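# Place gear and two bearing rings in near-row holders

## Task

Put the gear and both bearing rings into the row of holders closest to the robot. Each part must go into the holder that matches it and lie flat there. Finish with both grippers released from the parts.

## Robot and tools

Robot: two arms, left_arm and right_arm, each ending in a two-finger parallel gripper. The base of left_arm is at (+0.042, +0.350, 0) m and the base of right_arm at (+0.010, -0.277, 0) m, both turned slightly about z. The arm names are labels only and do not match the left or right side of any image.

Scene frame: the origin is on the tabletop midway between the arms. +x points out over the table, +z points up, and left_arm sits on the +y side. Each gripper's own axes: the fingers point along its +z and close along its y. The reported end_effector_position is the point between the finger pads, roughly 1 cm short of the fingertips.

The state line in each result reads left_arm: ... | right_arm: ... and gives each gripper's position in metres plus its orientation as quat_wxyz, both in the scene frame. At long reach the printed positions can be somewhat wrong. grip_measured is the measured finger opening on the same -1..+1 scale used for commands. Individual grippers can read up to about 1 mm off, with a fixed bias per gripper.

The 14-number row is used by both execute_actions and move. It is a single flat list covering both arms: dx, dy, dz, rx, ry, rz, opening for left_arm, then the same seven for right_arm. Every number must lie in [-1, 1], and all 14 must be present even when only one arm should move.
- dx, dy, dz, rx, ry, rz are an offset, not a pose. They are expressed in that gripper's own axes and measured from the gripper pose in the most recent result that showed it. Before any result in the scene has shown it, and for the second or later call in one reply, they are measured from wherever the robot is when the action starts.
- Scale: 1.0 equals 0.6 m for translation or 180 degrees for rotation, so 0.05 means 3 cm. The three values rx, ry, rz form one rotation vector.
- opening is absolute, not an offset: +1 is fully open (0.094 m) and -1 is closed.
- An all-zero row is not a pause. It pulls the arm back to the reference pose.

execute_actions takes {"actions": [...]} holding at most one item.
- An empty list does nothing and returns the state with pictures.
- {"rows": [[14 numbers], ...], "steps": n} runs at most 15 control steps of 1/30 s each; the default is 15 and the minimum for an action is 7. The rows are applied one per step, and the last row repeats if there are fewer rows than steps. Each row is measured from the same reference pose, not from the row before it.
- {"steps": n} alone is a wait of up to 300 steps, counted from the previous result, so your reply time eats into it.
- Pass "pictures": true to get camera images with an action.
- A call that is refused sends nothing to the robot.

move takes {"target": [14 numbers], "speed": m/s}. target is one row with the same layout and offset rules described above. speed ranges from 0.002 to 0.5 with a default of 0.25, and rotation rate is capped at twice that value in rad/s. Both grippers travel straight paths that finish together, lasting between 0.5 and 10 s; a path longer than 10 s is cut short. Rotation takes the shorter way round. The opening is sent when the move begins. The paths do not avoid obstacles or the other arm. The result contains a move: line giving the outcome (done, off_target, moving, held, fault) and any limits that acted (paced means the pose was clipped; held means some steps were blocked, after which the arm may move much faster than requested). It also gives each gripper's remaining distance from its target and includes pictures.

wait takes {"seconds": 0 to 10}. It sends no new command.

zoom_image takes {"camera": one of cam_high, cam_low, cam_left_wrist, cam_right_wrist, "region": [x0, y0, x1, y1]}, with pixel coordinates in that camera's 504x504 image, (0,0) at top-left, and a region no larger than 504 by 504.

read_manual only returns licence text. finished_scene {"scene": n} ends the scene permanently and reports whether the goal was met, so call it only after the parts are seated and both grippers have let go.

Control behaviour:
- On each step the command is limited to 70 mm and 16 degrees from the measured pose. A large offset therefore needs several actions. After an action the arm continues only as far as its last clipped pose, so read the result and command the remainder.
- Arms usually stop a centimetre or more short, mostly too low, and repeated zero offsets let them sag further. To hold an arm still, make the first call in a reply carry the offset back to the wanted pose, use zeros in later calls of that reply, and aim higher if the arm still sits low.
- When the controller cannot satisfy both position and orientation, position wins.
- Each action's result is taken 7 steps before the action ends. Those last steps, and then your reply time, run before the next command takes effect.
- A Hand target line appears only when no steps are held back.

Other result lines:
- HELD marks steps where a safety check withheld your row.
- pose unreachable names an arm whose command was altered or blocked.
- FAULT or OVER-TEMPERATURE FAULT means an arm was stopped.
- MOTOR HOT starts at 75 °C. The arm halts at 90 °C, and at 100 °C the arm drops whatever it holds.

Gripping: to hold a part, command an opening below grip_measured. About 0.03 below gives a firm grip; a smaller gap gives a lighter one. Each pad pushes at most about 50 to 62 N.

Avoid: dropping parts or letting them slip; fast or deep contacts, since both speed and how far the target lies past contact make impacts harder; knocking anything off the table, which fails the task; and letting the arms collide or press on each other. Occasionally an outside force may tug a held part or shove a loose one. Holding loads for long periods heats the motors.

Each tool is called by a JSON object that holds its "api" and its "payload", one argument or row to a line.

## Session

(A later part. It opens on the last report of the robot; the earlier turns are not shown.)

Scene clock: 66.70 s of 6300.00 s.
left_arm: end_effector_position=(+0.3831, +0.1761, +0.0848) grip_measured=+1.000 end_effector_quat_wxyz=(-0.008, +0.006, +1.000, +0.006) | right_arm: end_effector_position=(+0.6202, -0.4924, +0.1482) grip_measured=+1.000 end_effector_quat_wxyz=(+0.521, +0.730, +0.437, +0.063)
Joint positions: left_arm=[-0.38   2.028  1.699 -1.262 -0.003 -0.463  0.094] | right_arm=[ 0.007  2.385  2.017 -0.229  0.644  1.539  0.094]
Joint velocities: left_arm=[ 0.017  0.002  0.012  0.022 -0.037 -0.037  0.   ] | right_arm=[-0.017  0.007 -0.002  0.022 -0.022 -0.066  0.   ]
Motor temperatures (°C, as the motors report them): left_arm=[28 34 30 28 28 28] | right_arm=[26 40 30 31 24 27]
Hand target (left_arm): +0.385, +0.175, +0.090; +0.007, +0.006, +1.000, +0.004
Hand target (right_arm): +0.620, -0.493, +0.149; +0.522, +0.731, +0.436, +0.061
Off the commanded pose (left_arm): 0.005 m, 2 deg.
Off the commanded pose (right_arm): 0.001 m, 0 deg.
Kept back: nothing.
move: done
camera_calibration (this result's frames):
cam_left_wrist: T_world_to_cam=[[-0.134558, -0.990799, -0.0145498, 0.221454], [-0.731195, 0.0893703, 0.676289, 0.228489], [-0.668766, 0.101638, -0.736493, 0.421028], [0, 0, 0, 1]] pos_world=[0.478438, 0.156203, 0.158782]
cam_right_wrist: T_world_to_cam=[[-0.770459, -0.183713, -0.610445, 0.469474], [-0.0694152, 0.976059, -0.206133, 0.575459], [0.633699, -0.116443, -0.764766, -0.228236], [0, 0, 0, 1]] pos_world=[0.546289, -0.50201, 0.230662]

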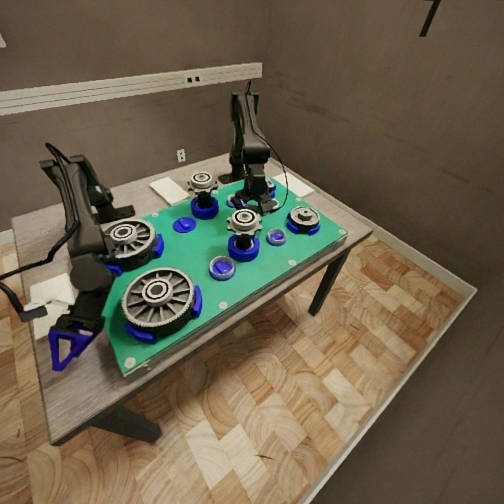

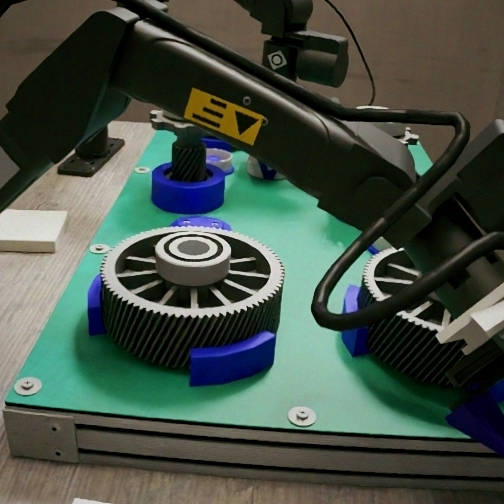

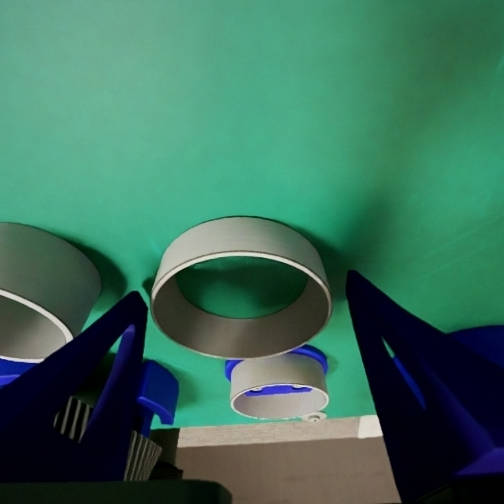

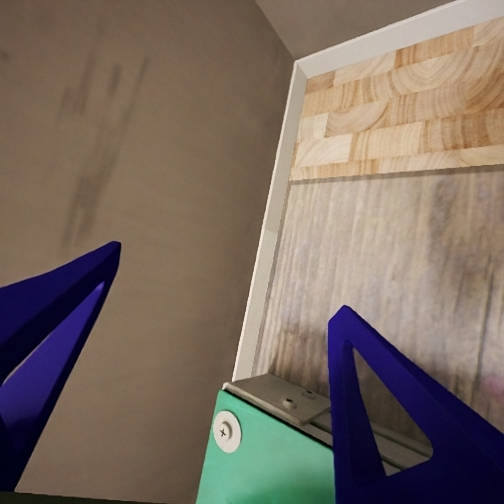

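{"api": "move", "payload": {
  "target": [-0.02,0,-0.005,0,0,0,1,0,0,0,0,0,0,1],
  "speed": 0.04
}}

{"api": "move", "payload": {
  "target": [0,0,0,0,0,0,0.54,0,0,0,0,0,0,1]
}}

{"api": "move", "payload": {
  "target": [-0.04,0,-0.18,0,0,0,0.54,0,0,0,0,0,0,1]
}}

{"api": "move", "payload": {
  "target": [0.01,-0.4,-0.01,0,0,0.5,0.54,0,0,0,0,0,0,1]
}}

Scene clock: 67.73 s of 6300.00 s.
left_arm: end_effector_position=(+0.3899, +0.1726, +0.0838) grip_measured=+1.000 end_effector_quat_wxyz=(-0.010, +0.008, +1.000, +0.007) | right_arm: end_effector_position=(+0.6209, -0.4916, +0.1479) grip_measured=+1.000 end_effector_quat_wxyz=(+0.520, +0.730, +0.439, +0.065)
Joint positions: left_arm=[-0.38   2.063  1.748 -1.279 -0.003 -0.459  0.094] | right_arm=[ 0.007  2.385  2.017 -0.229  0.638  1.539  0.094]
Joint velocities: left_arm=[ 0.022 -0.007 -0.002 -0.022 -0.007  0.007  0.   ] | right_arm=[ 0.007 -0.012 -0.012 -0.037  0.037  0.095  0.   ]
Motor temperatures (°C, as the motors report them): left_arm=[28 34 30 28 28 28] | right_arm=[26 40 30 31 24 27]
Hand target (left_arm): +0.395, +0.176, +0.088; -0.008, +0.006, +1.000, +0.006
Hand target (right_arm): +0.620, -0.492, +0.148; +0.521, +0.730, +0.437, +0.063
Off the commanded pose (left_arm): 0.007 m, 0 deg.
Off the commanded pose (right_arm): 0.001 m, 0 deg.
Kept back: nothing.
move: done
camera_calibration (this result's frames):
cam_left_wrist: T_world_to_cam=[[-0.13801, -0.990306, -0.0157476, 0.220248], [-0.728557, 0.0907357, 0.678949, 0.232965], [-0.670938, 0.105174, -0.734017, 0.425225], [0, 0, 0, 1]] pos_world=[0.485424, 0.152252, 0.15742]
cam_right_wrist: T_world_to_cam=[[-0.769032, -0.185277, -0.61177, 0.468457], [-0.0740016, 0.976442, -0.202695, 0.577212], [0.634912, -0.110607, -0.764626, -0.226763], [0, 0, 0, 1]] pos_world=[0.546948, -0.501901, 0.230197]

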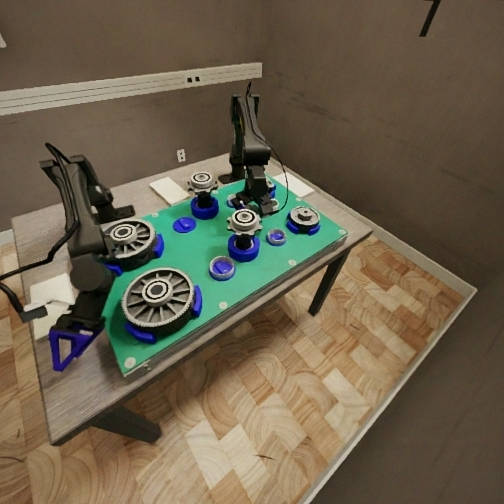

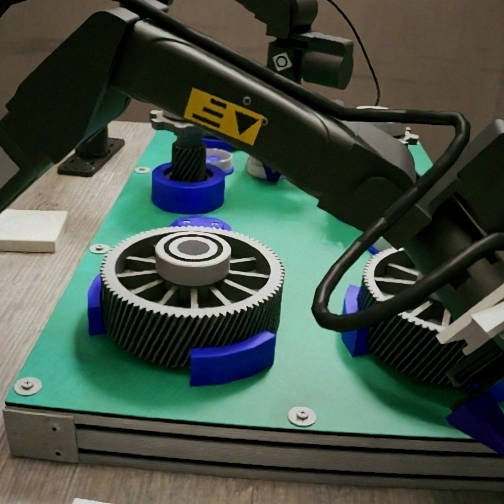

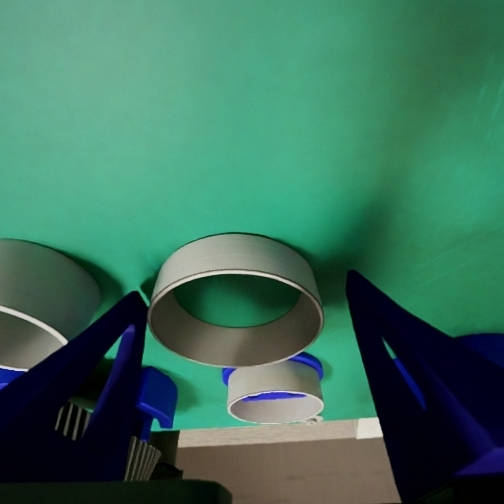

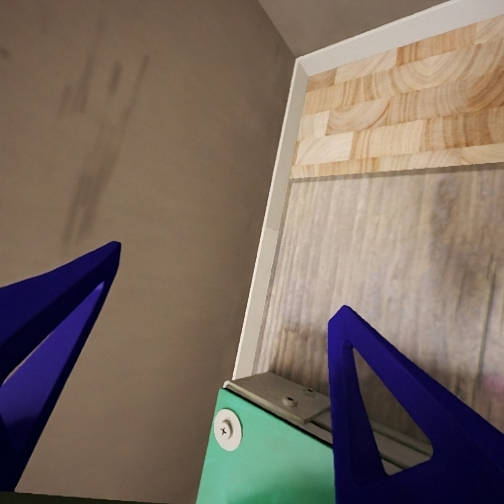

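Scene clock: 68.23 s of 6300.00 s.
left_arm: end_effector_position=(+0.3897, +0.1726, +0.0838) grip_measured=+0.570 end_effector_quat_wxyz=(-0.011, +0.008, +1.000, +0.007) | right_arm: end_effector_position=(+0.6216, -0.4909, +0.1475) grip_measured=+1.000 end_effector_quat_wxyz=(+0.519, +0.730, +0.440, +0.068)
Joint positions: left_arm=[-0.38   2.063  1.748 -1.28  -0.002 -0.459  0.074] | right_arm=[ 0.007  2.385  2.017 -0.229  0.632  1.539  0.094]
Joint velocities: left_arm=[ 0.007  0.022  0.002 -0.066 -0.007 -0.051 -0.   ] | right_arm=[-0.017  0.012  0.002 -0.022  0.037 -0.037  0.   ]
Motor temperatures (°C, as the motors report them): left_arm=[28 34 30 28 28 28] | right_arm=[26 40 30 31 24 27]
Hand target (left_arm): +0.390, +0.173, +0.084; -0.010, +0.008, +1.000, +0.007
Hand target (right_arm): +0.621, -0.492, +0.148; +0.520, +0.730, +0.439, +0.065
Off the commanded pose (left_arm): 0.000 m, 0 deg.
Off the commanded pose (right_arm): 0.001 m, 0 deg.
Kept back: nothing.
move: done
camera_calibration (this result's frames):
cam_left_wrist: T_world_to_cam=[[-0.138007, -0.990313, -0.0152799, 0.220143], [-0.727861, 0.0909455, 0.679667, 0.232429], [-0.671694, 0.10492, -0.733362, 0.425361], [0, 0, 0, 1]] pos_world=[0.485269, 0.152243, 0.157333]
cam_right_wrist: T_world_to_cam=[[-0.76781, -0.186977, -0.612786, 0.467428], [-0.0785133, 0.976718, -0.199646, 0.578975], [0.635848, -0.105178, -0.764614, -0.225265], [0, 0, 0, 1]] pos_world=[0.547587, -0.50179, 0.229782]

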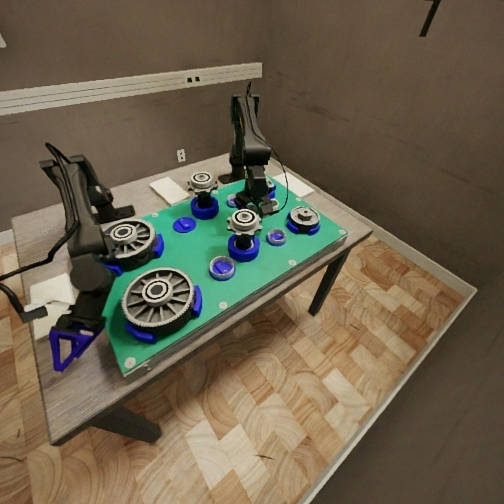

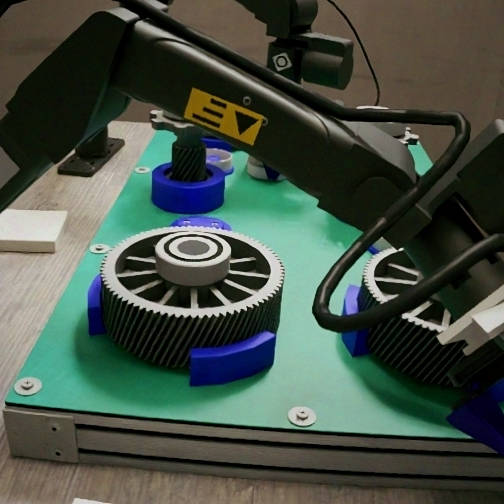

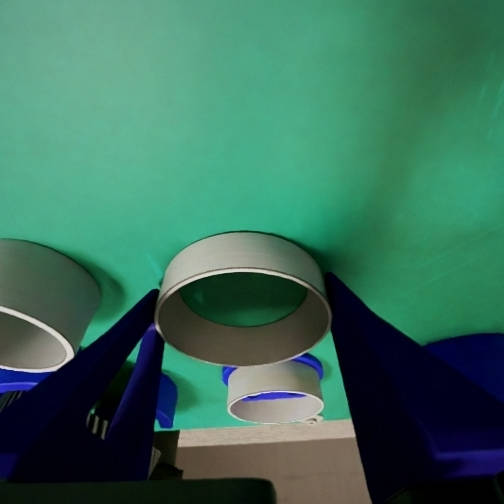

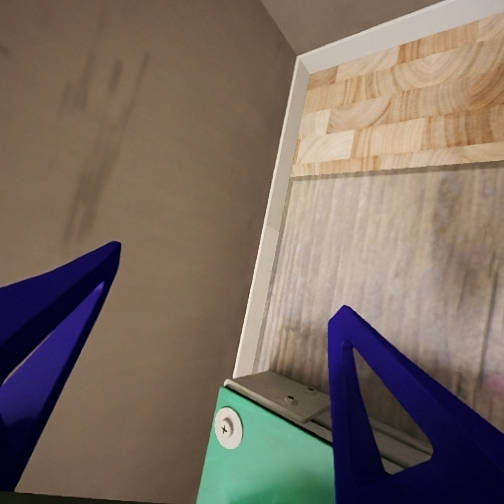

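Scene clock: 69.27 s of 6300.00 s.
left_arm: end_effector_position=(+0.4133, +0.1700, +0.1790) grip_measured=+0.570 end_effector_quat_wxyz=(+0.037, +0.006, +0.999, -0.016) | right_arm: end_effector_position=(+0.6222, -0.4902, +0.1472) grip_measured=+1.000 end_effector_quat_wxyz=(+0.517, +0.730, +0.441, +0.070)
Joint positions: left_arm=[-0.359  2.099  2.182 -1.573 -0.002 -0.443  0.074] | right_arm=[ 0.007  2.385  2.017 -0.229  0.627  1.54   0.094]
Joint velocities: left_arm=[-0.002 -0.002 -0.007 -0.007  0.051 -0.007 -0.   ] | right_arm=[ 0.017 -0.002 -0.002  0.037  0.007 -0.007  0.   ]
Motor temperatures (°C, as the motors report them): left_arm=[28 34 30 28 28 28] | right_arm=[26 40 30 31 24 27]
Hand target (left_arm): +0.415, +0.173, +0.190; +0.049, +0.007, +0.999, -0.022
Hand target (right_arm): +0.622, -0.491, +0.148; +0.519, +0.730, +0.440, +0.068
Off the commanded pose (left_arm): 0.013 m, 6 deg.
Off the commanded pose (right_arm): 0.001 m, 0 deg.
joint sent to its limit (left arm) — the command would take joint 4 (wrist pitch) past its lower limit, so that joint was sent only as far as its limit.
Kept back: nothing.
move: off_target (left_arm)
camera_calibration (this result's frames):
cam_left_wrist: T_world_to_cam=[[-0.133643, -0.990856, 0.0185426, 0.21452], [-0.789275, 0.117733, 0.602647, 0.219741], [-0.59932, 0.0659046, -0.797792, 0.499565], [0, 0, 0, 1]] pos_world=[0.501505, 0.153764, 0.262145]
cam_right_wrist: T_world_to_cam=[[-0.76645, -0.188404, -0.614051, 0.466482], [-0.0828064, 0.977018, -0.196413, 0.580591], [0.636944, -0.0996934, -0.764437, -0.223868], [0, 0, 0, 1]] pos_world=[0.548203, -0.501679, 0.229347]

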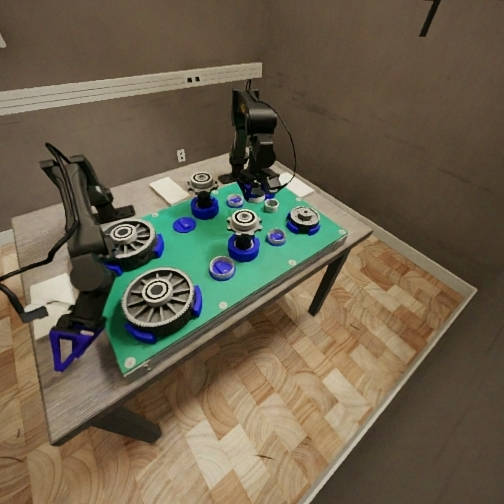

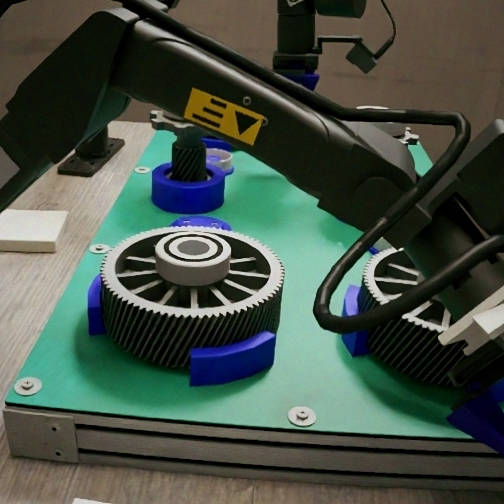

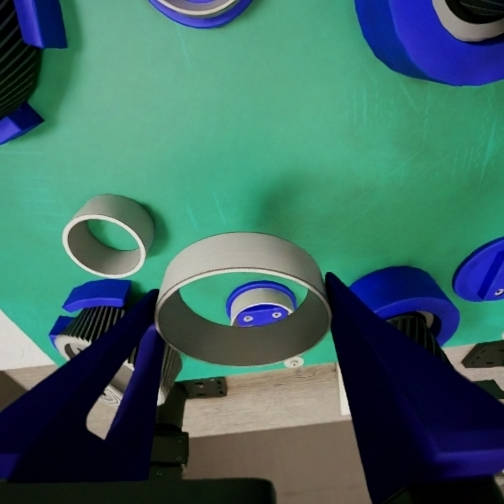

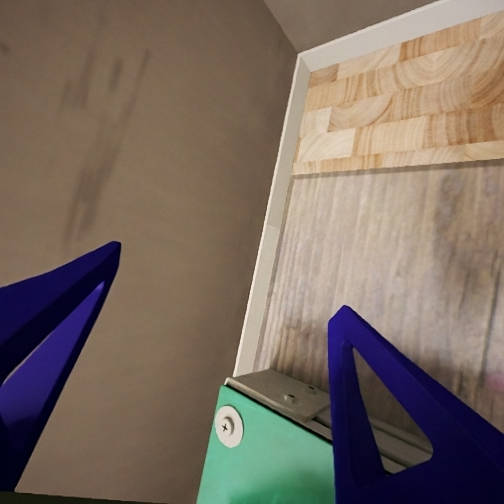

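Scene clock: 73.07 s of 6300.00 s.
left_arm: end_effector_position=(+0.4034, -0.0585, +0.1808) grip_measured=+0.570 end_effector_quat_wxyz=(+0.203, +0.690, +0.695, +0.003) | right_arm: end_effector_position=(+0.6228, -0.4894, +0.1469) grip_measured=+1.000 end_effector_quat_wxyz=(+0.516, +0.730, +0.443, +0.072)
Joint positions: left_arm=[-0.765  2.506  2.822 -1.479 -0.037  0.711  0.074] | right_arm=[ 0.007  2.385  2.017 -0.229  0.621  1.54   0.094]
Joint velocities: left_arm=[ 0.002  0.012 -0.002  0.022 -0.022  0.037  0.001] | right_arm=[ 0.007 -0.017  0.002 -0.037 -0.037 -0.022  0.   ]
Motor temperatures (°C, as the motors report them): left_arm=[28 36 30 28 28 28] | right_arm=[26 40 30 32 24 27]
Hand target (left_arm): +0.407, -0.068, +0.196; +0.235, +0.690, +0.684, +0.002
Hand target (right_arm): +0.622, -0.490, +0.147; +0.517, +0.730, +0.441, +0.070
Off the commanded pose (left_arm): 0.016 m, 19 deg; orientation clipped at the last step of the last action.
Off the commanded pose (right_arm): 0.001 m, 0 deg.
elbow stopped short (left arm): the move would have taken joint 3 (elbow) straighter than the controller allows; a more bent joint 3 avoids this.
Kept back: nothing.
move: off_target (left_arm); limits=paced
camera_calibration (this result's frames):
cam_left_wrist: T_world_to_cam=[[-0.944541, 0.0684842, -0.321174, 0.437285], [-0.0795057, 0.901228, 0.425988, 0.0292411], [0.318624, 0.427899, -0.845802, 0.169647], [0, 0, 0, 1]] pos_world=[0.361305, -0.128892, 0.271475]
cam_right_wrist: T_world_to_cam=[[-0.765083, -0.18982, -0.615318, 0.465538], [-0.0871031, 0.977289, -0.193181, 0.582198], [0.638013, -0.0942036, -0.764241, -0.222459], [0, 0, 0, 1]] pos_world=[0.548818, -0.501564, 0.228911]

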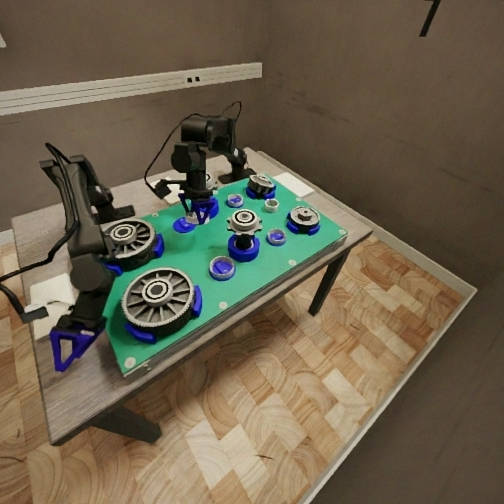

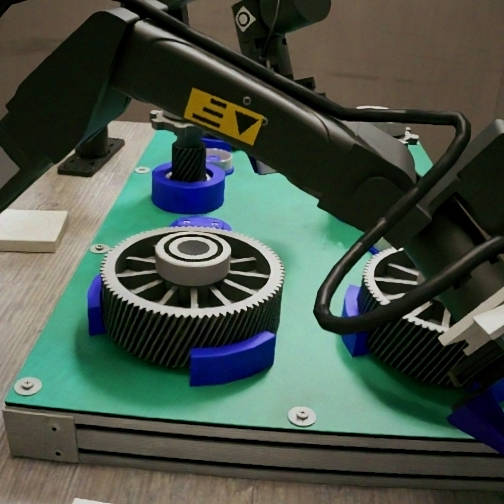

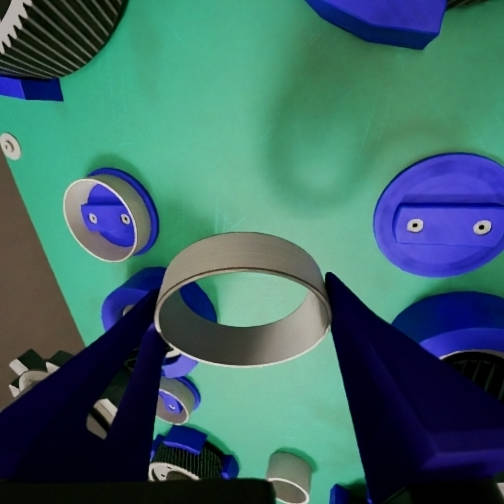

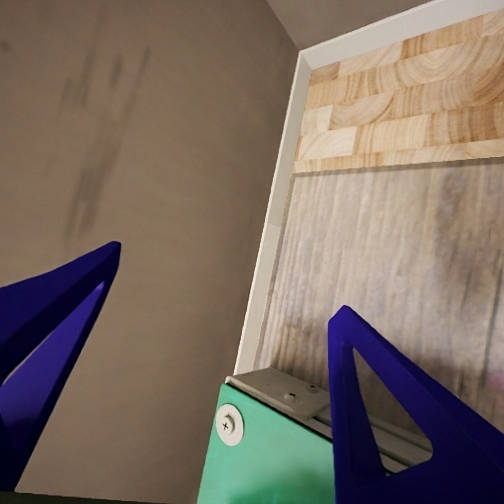

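{"api": "move", "payload": {
  "target": [-0.012,-0.183,0.03,0.094,0.091,0,0.54,0,0,0,0,0,0,1],
  "speed": 0.15
}}

{"api": "move", "payload": {
  "target": [0.035,-0.005,0.04,0.025,0.04,0,0.54,0,0,0,0,0,0,1],
  "speed": 0.05
}}

Scene clock: 75.20 s of 6300.00 s.
left_arm: end_effector_position=(+0.3092, -0.0763, +0.1223) grip_measured=+0.570 end_effector_quat_wxyz=(+0.071, +0.708, +0.703, -0.009) | right_arm: end_effector_position=(+0.6235, -0.4887, +0.1465) grip_measured=+1.000 end_effector_quat_wxyz=(+0.515, +0.729, +0.444, +0.074)
Joint positions: left_arm=[-0.923  2.518  2.666 -1.577 -0.014  0.561  0.074] | right_arm=[ 0.007  2.385  2.017 -0.229  0.615  1.54   0.094]
Joint velocities: left_arm=[ 0.012  0.007  0.012  0.022  0.007  0.007 -0.   ] | right_arm=[-0.012 -0.007 -0.007 -0.066 -0.022  0.051  0.   ]
Motor temperatures (°C, as the motors report them): left_arm=[28 37 30 28 28 28] | right_arm=[26 40 30 32 24 27]
Hand target (left_arm): +0.304, -0.076, +0.136; +0.078, +0.705, +0.705, -0.018
Hand target (right_arm): +0.623, -0.489, +0.147; +0.516, +0.730, +0.443, +0.072
Off the commanded pose (left_arm): 0.014 m, 8 deg.
Off the commanded pose (right_arm): 0.001 m, 0 deg.
elbow stopped short (left arm): the move would have taken joint 3 (elbow) straighter than the controller allows; a more bent joint 3 avoids this.
joint sent to its limit (left arm) — the command would take joint 4 (wrist pitch) past its lower limit, so that joint was sent only as far as its limit.
Kept back: nothing.
move: off_target (left_arm)
camera_calibration (this result's frames):
cam_left_wrist: T_world_to_cam=[[-0.986908, 0.12275, -0.104618, 0.321478], [0.0397098, 0.813621, 0.580037, 0.000289524], [0.156319, 0.568289, -0.807844, 0.21415], [0, 0, 0, 1]] pos_world=[0.283782, -0.161396, 0.206464]
cam_right_wrist: T_world_to_cam=[[-0.76371, -0.191223, -0.616588, 0.464596], [-0.0914031, 0.97753, -0.18995, 0.583796], [0.639056, -0.088709, -0.764028, -0.221038], [0, 0, 0, 1]] pos_world=[0.549433, -0.501445, 0.228477]

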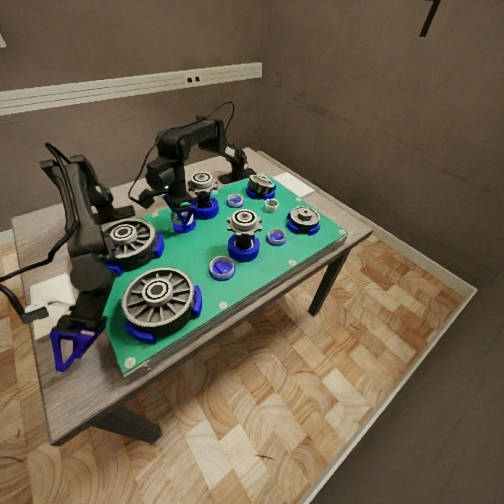

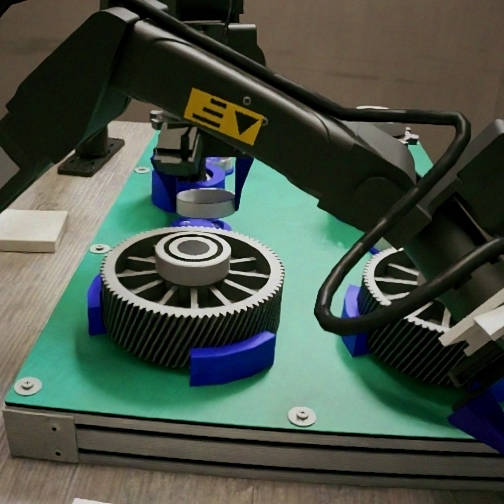

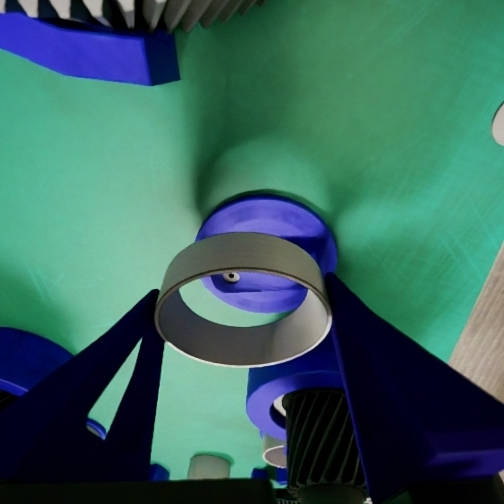

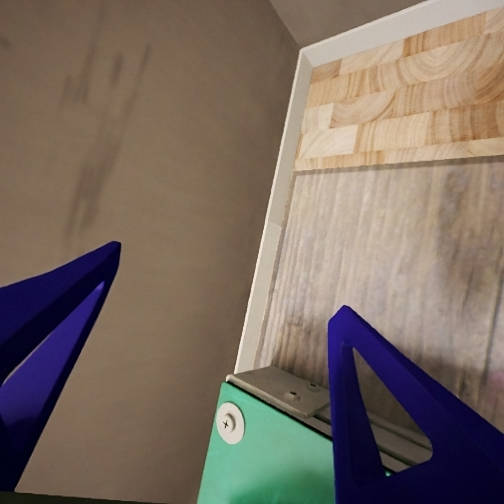

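Scene clock: 76.93 s of 6300.00 s.
left_arm: end_effector_position=(+0.3052, -0.0677, +0.1026) grip_measured=+0.570 end_effector_quat_wxyz=(+0.037, +0.710, +0.704, -0.005) | right_arm: end_effector_position=(+0.6241, -0.4880, +0.1462) grip_measured=+1.000 end_effector_quat_wxyz=(+0.514, +0.729, +0.445, +0.076)
Joint positions: left_arm=[-0.918  2.528  2.609 -1.578 -0.007  0.566  0.074] | right_arm=[ 0.007  2.385  2.017 -0.229  0.61   1.541  0.094]
Joint velocities: left_arm=[-0.012  0.007 -0.017 -0.007 -0.022 -0.066  0.001] | right_arm=[-0.007  0.002 -0.007  0.007  0.037  0.051  0.   ]
Motor temperatures (°C, as the motors report them): left_arm=[28 38 30 28 28 28] | right_arm=[26 40 30 32 24 27]
Hand target (left_arm): +0.308, -0.059, +0.096; +0.021, +0.710, +0.704, +0.002
Hand target (right_arm): +0.623, -0.489, +0.147; +0.515, +0.730, +0.444, +0.074
Off the commanded pose (left_arm): 0.012 m, 5 deg.
Off the commanded pose (right_arm): 0.001 m, 0 deg.
joint sent to its limit (left arm) — the command would take joint 4 (wrist pitch) past its lower limit, so that joint was sent only as far as its limit.
Kept back: nothing.
move: off_target (left_arm)
camera_calibration (this result's frames):
cam_left_wrist: T_world_to_cam=[[-0.990034, 0.128598, -0.0573993, 0.310903], [0.0653744, 0.780693, 0.621486, -0.00941651], [0.124733, 0.61154, -0.78132, 0.203788], [0, 0, 0, 1]] pos_world=[0.283001, -0.157255, 0.182922]
cam_right_wrist: T_world_to_cam=[[-0.762331, -0.192615, -0.61786, 0.463655], [-0.0957065, 0.97774, -0.186721, 0.585385], [0.640072, -0.08321, -0.763796, -0.219607], [0, 0, 0, 1]] pos_world=[0.550048, -0.501321, 0.228043]

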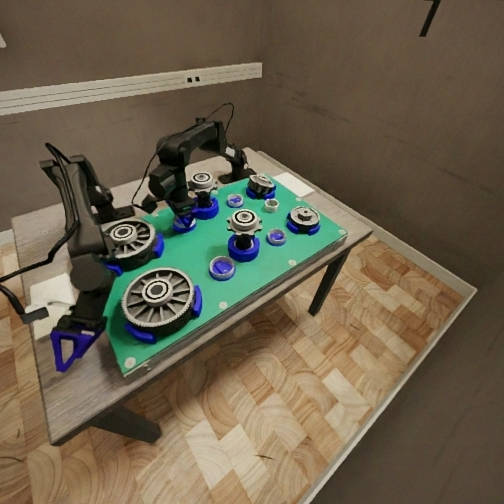

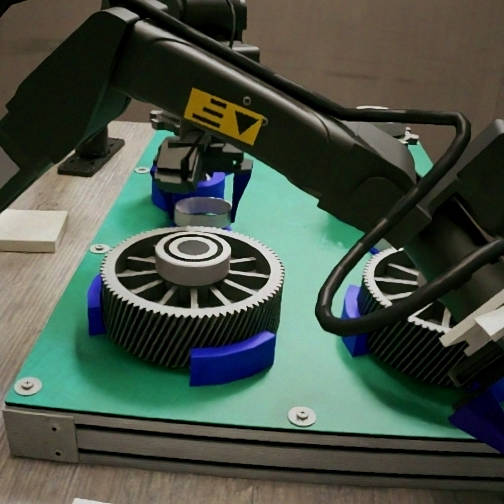

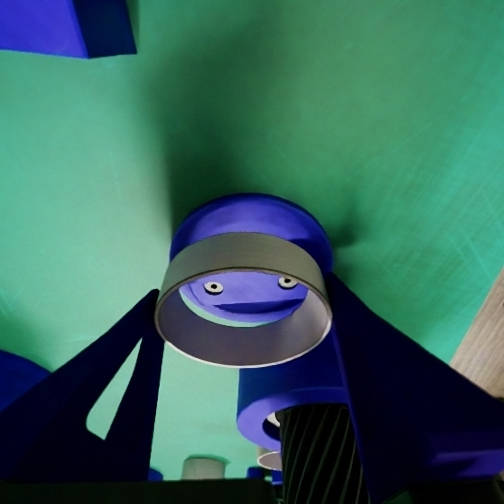

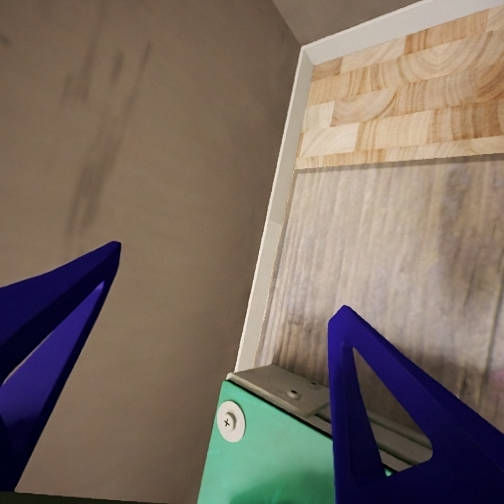

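{"api": "move", "payload": {
  "target": [0.016,-0.012,0.01,0.014,0.019,0,0.54,0,0,0,0,0,0,1],
  "speed": 0.03
}}

Scene clock: 78.63 s of 6300.00 s.
left_arm: end_effector_position=(+0.3019, -0.0660, +0.0986) grip_measured=+0.570 end_effector_quat_wxyz=(+0.029, +0.710, +0.704, -0.008) | right_arm: end_effector_position=(+0.6247, -0.4872, +0.1459) grip_measured=+1.000 end_effector_quat_wxyz=(+0.513, +0.729, +0.447, +0.079)
Joint positions: left_arm=[-0.918  2.517  2.573 -1.567  0.002  0.566  0.074] | right_arm=[ 0.007  2.385  2.017 -0.229  0.604  1.541  0.094]
Joint velocities: left_arm=[ 0.002  0.007 -0.012 -0.007 -0.037  0.051 -0.001] | right_arm=[-0.007 -0.002 -0.007  0.007 -0.066 -0.11   0.   ]
Motor temperatures (°C, as the motors report them): left_arm=[28 38 30 28 28 28] | right_arm=[26 41 30 32 24 27]
Hand target (left_arm): +0.298, -0.058, +0.096; +0.013, +0.710, +0.704, -0.002
Hand target (right_arm): +0.624, -0.488, +0.146; +0.514, +0.729, +0.445, +0.076
Off the commanded pose (left_arm): 0.009 m, 3 deg.
Off the commanded pose (right_arm): 0.001 m, 0 deg.
joint sent to its limit (left arm) — the command would take joint 4 (wrist pitch) past its lower limit, so that joint was sent only as far as its limit.
Kept back: nothing.
move: off_target (left_arm)
camera_calibration (this result's frames):
cam_left_wrist: T_world_to_cam=[[-0.990668, 0.129951, -0.0411111, 0.305862], [0.07586, 0.776287, 0.625799, -0.0119485], [0.113237, 0.61684, -0.778901, 0.203609], [0, 0, 0, 1]] pos_world=[0.280858, -0.156066, 0.178643]
cam_right_wrist: T_world_to_cam=[[-0.760945, -0.193995, -0.619135, 0.462717], [-0.100013, 0.97792, -0.183493, 0.586965], [0.641061, -0.0777066, -0.763546, -0.218164], [0, 0, 0, 1]] pos_world=[0.550663, -0.501193, 0.22761]

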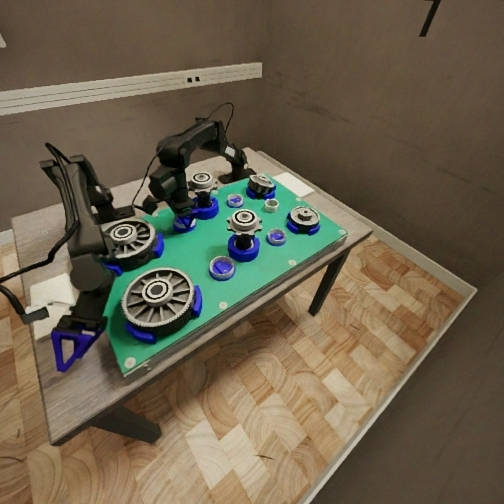

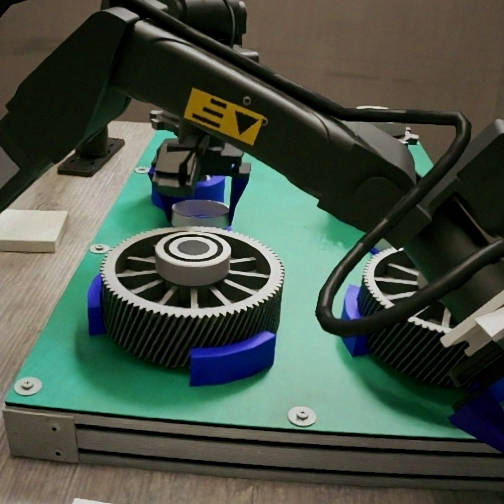

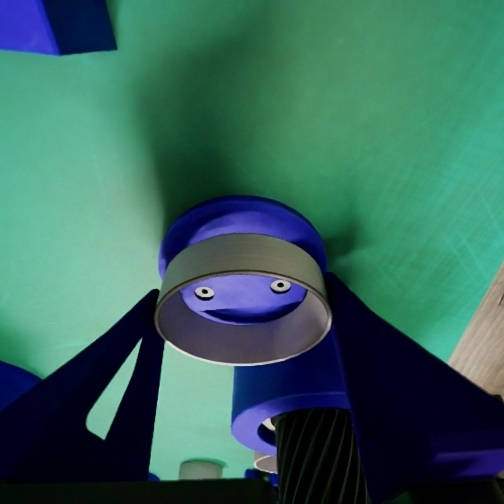

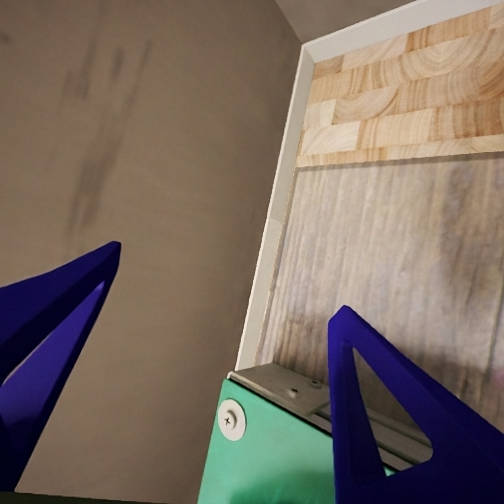

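{"api": "move", "payload": {
  "target": [0.002,0,0.022,0.009,0.016,0,0.54,0,0,0,0,0,0,1],
  "speed": 0.02
}}

Scene clock: 80.53 s of 6300.00 s.
left_arm: end_effector_position=(+0.3024, -0.0682, +0.0924) grip_measured=+0.570 end_effector_quat_wxyz=(+0.026, +0.710, +0.704, -0.009) | right_arm: end_effector_position=(+0.6253, -0.4865, +0.1456) grip_measured=+1.000 end_effector_quat_wxyz=(+0.511, +0.729, +0.448, +0.081)
Joint positions: left_arm=[-0.918  2.533  2.579 -1.561  0.006  0.566  0.074] | right_arm=[ 0.007  2.385  2.017 -0.229  0.598  1.541  0.094]
Joint velocities: left_arm=[-0.007 -0.017 -0.007 -0.007  0.007  0.007 -0.001] | right_arm=[-0.002 -0.022 -0.002 -0.037  0.11   0.022  0.   ]
Motor temperatures (°C, as the motors report them): left_arm=[28 39 30 28 28 28] | right_arm=[26 41 30 32 24 27]
Hand target (left_arm): +0.302, -0.065, +0.085; +0.014, +0.710, +0.704, -0.003
Hand target (right_arm): +0.625, -0.487, +0.146; +0.513, +0.729, +0.447, +0.078
Off the commanded pose (left_arm): 0.008 m, 3 deg.
Off the commanded pose (right_arm): 0.001 m, 0 deg.
joint sent to its limit (left arm) — the command would take joint 4 (wrist pitch) past its lower limit, so that joint was sent only as far as its limit.
Kept back: nothing.
move: off_target (left_arm)
camera_calibration (this result's frames):
cam_left_wrist: T_world_to_cam=[[-0.990864, 0.130254, -0.034973, 0.305899], [0.0797899, 0.775221, 0.62663, -0.00774208], [0.108733, 0.618115, -0.778532, 0.201521], [0, 0, 0, 1]] pos_world=[0.28181, -0.158406, 0.17244]
cam_right_wrist: T_world_to_cam=[[-0.759763, -0.195524, -0.620105, 0.461759], [-0.10424, 0.978007, -0.180657, 0.588559], [0.64179, -0.0726168, -0.763435, -0.216705], [0, 0, 0, 1]] pos_world=[0.551258, -0.501066, 0.227227]

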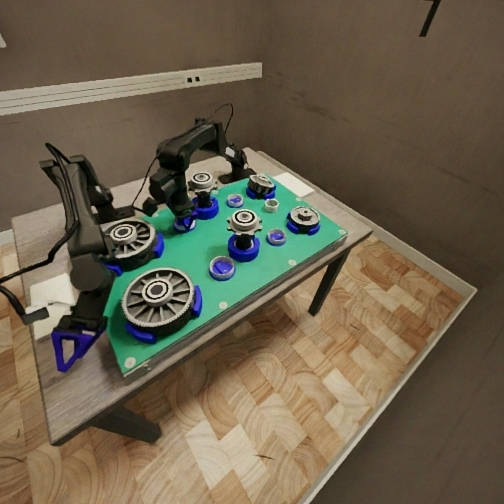

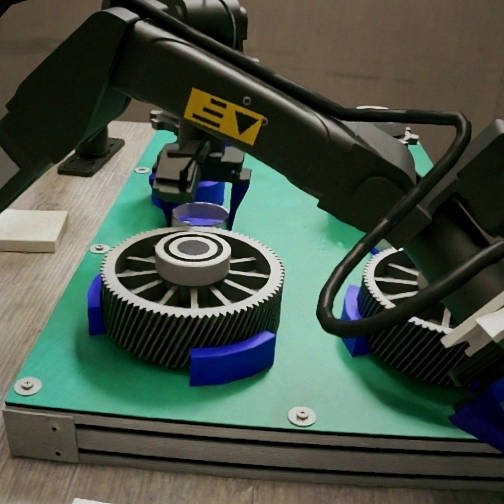

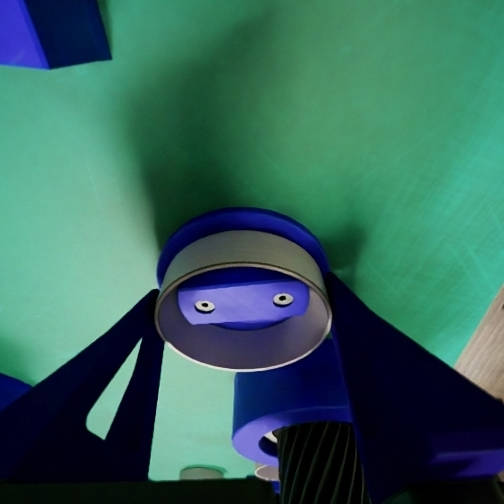

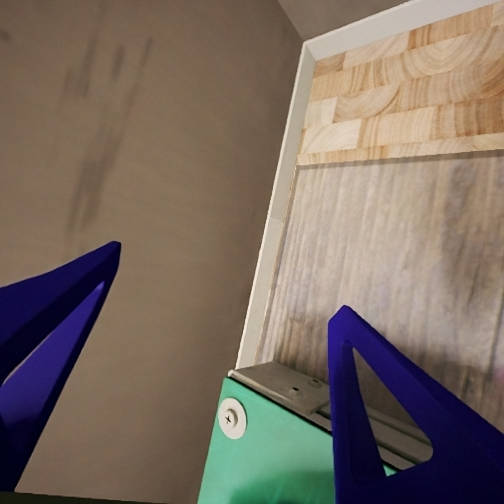

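{"api": "move", "payload": {
  "target": [0.02,0,0.006,0.008,0.014,0,0.54,0,0,0,0,0,0,1],
  "speed": 0.02
}}

{"api": "move", "payload": {
  "target": [0,0,0,0,0,0,0.68,0,0,0,0,0,0,1]
}}

Scene clock: 82.27 s of 6300.00 s.
left_arm: end_effector_position=(+0.3025, -0.0684, +0.0924) grip_measured=+0.570 end_effector_quat_wxyz=(+0.027, +0.710, +0.703, -0.009) | right_arm: end_effector_position=(+0.6259, -0.4858, +0.1452) grip_measured=+1.000 end_effector_quat_wxyz=(+0.510, +0.729, +0.449, +0.083)
Joint positions: left_arm=[-0.918  2.533  2.579 -1.56   0.006  0.567  0.074] | right_arm=[ 0.007  2.385  2.017 -0.229  0.593  1.542  0.094]
Joint velocities: left_arm=[-0.002  0.012 -0.017 -0.007  0.066  0.037 -0.001] | right_arm=[ 0.002 -0.012  0.002  0.051  0.051  0.022  0.   ]
Motor temperatures (°C, as the motors report them): left_arm=[28 39 30 28 28 28] | right_arm=[26 41 30 32 24 27]
Hand target (left_arm): +0.302, -0.057, +0.088; +0.006, +0.711, +0.704, -0.004
Hand target (right_arm): +0.625, -0.487, +0.146; +0.511, +0.729, +0.448, +0.081
Off the commanded pose (left_arm): 0.013 m, 3 deg.
Off the commanded pose (right_arm): 0.001 m, 0 deg.
joint sent to its limit (left arm) — the command would take joint 4 (wrist pitch) past its lower limit, so that joint was sent only as far as its limit.
Kept back: nothing.
move: off_target (left_arm)
camera_calibration (this result's frames):
cam_left_wrist: T_world_to_cam=[[-0.990749, 0.130987, -0.035493, 0.306083], [0.0801037, 0.775555, 0.626178, -0.00766225], [0.109548, 0.617542, -0.778872, 0.201364], [0, 0, 0, 1]] pos_world=[0.281806, -0.158501, 0.172498]
cam_right_wrist: T_world_to_cam=[[-0.758364, -0.196882, -0.621386, 0.460823], [-0.108552, 0.978128, -0.177432, 0.590121], [0.642729, -0.0671059, -0.763149, -0.21524], [0, 0, 0, 1]] pos_world=[0.551871, -0.50093, 0.226795]

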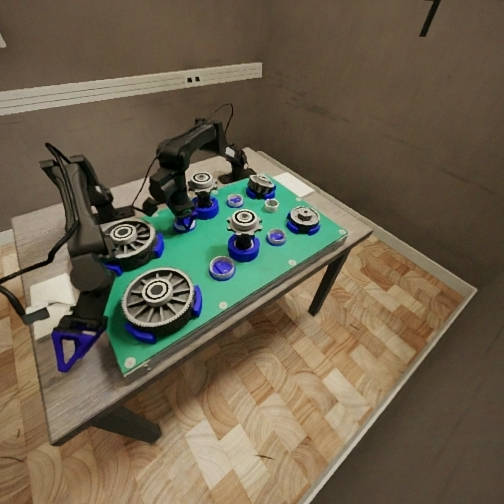

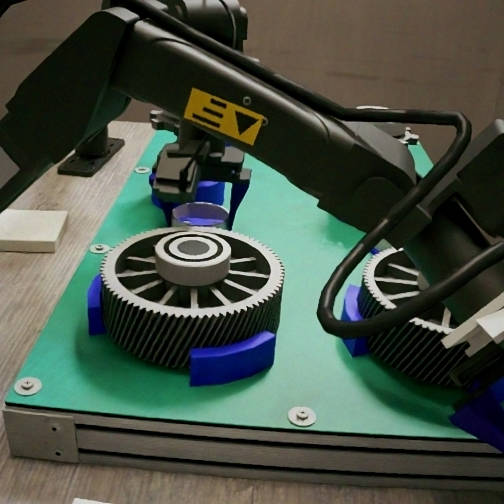

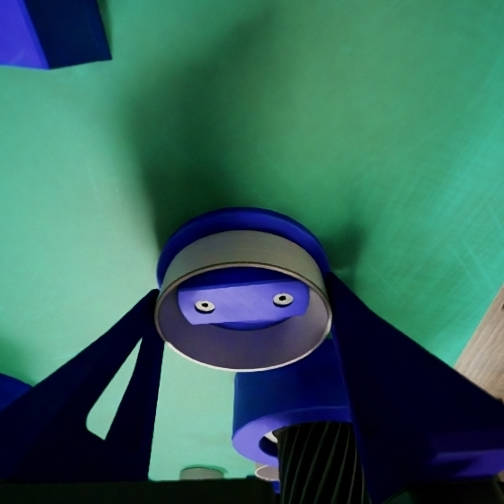

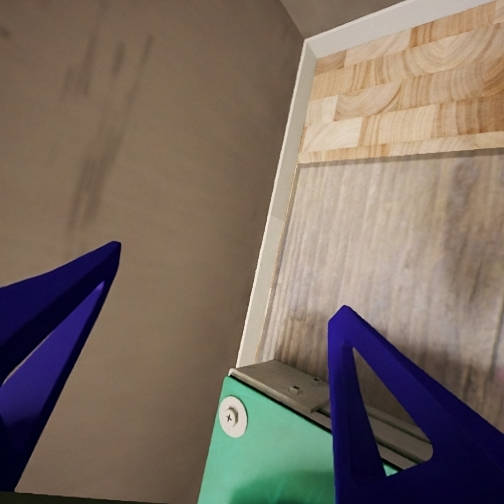

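Scene clock: 82.77 s of 6300.00 s.
left_arm: end_effector_position=(+0.3025, -0.0683, +0.0924) grip_measured=+0.678 end_effector_quat_wxyz=(+0.027, +0.710, +0.703, -0.009) | right_arm: end_effector_position=(+0.6264, -0.4851, +0.1450) grip_measured=+1.000 end_effector_quat_wxyz=(+0.509, +0.729, +0.451, +0.085)
Joint positions: left_arm=[-0.918  2.533  2.579 -1.56   0.006  0.567  0.079] | right_arm=[ 0.007  2.385  2.017 -0.229  0.587  1.542  0.094]
Joint velocities: left_arm=[-0.012 -0.002 -0.007 -0.007 -0.022  0.007 -0.002] | right_arm=[-0.002  0.002  0.002 -0.037 -0.007 -0.125  0.   ]
Motor temperatures (°C, as the motors report them): left_arm=[28 39 30 28 28 28] | right_arm=[26 41 30 32 24 27]
Hand target (left_arm): +0.302, -0.068, +0.092; +0.027, +0.710, +0.703, -0.009
Hand target (right_arm): +0.626, -0.486, +0.145; +0.510, +0.729, +0.449, +0.083
Off the commanded pose (left_arm): 0.000 m, 0 deg.
Off the commanded pose (right_arm): 0.001 m, 0 deg.
Kept back: nothing.
move: done
camera_calibration (this result's frames):
cam_left_wrist: T_world_to_cam=[[-0.99074, 0.130973, -0.035787, 0.306159], [0.0798846, 0.77543, 0.62636, -0.00765351], [0.109787, 0.617701, -0.778712, 0.201259], [0, 0, 0, 1]] pos_world=[0.28184, -0.158481, 0.172473]
cam_right_wrist: T_world_to_cam=[[-0.757046, -0.19812, -0.6226, 0.459957], [-0.112564, 0.978218, -0.174412, 0.591561], [0.643593, -0.0619553, -0.762857, -0.213871], [0, 0, 0, 1]] pos_world=[0.552442, -0.500799, 0.226392]

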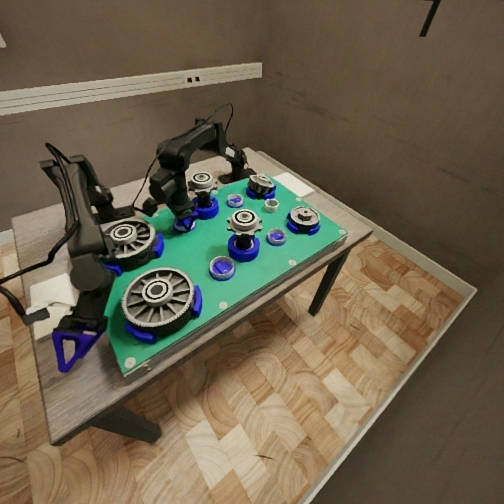

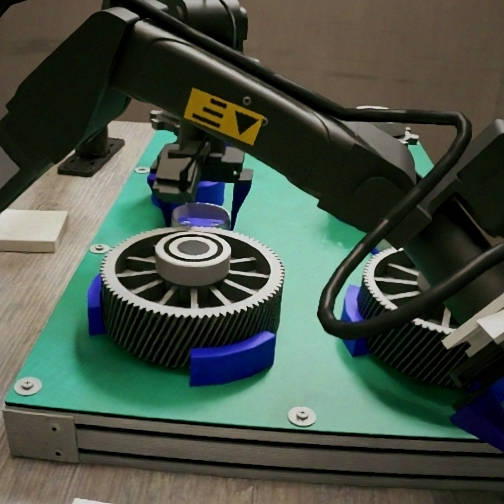

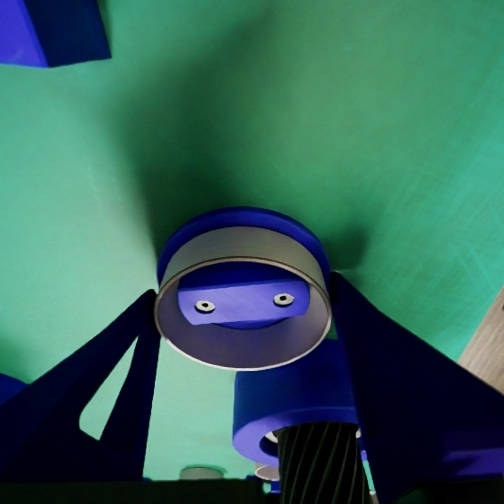

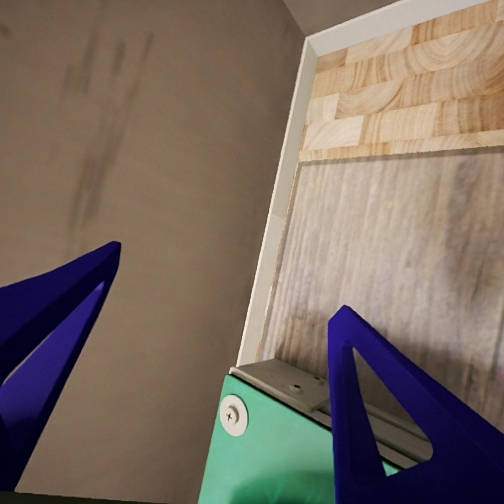

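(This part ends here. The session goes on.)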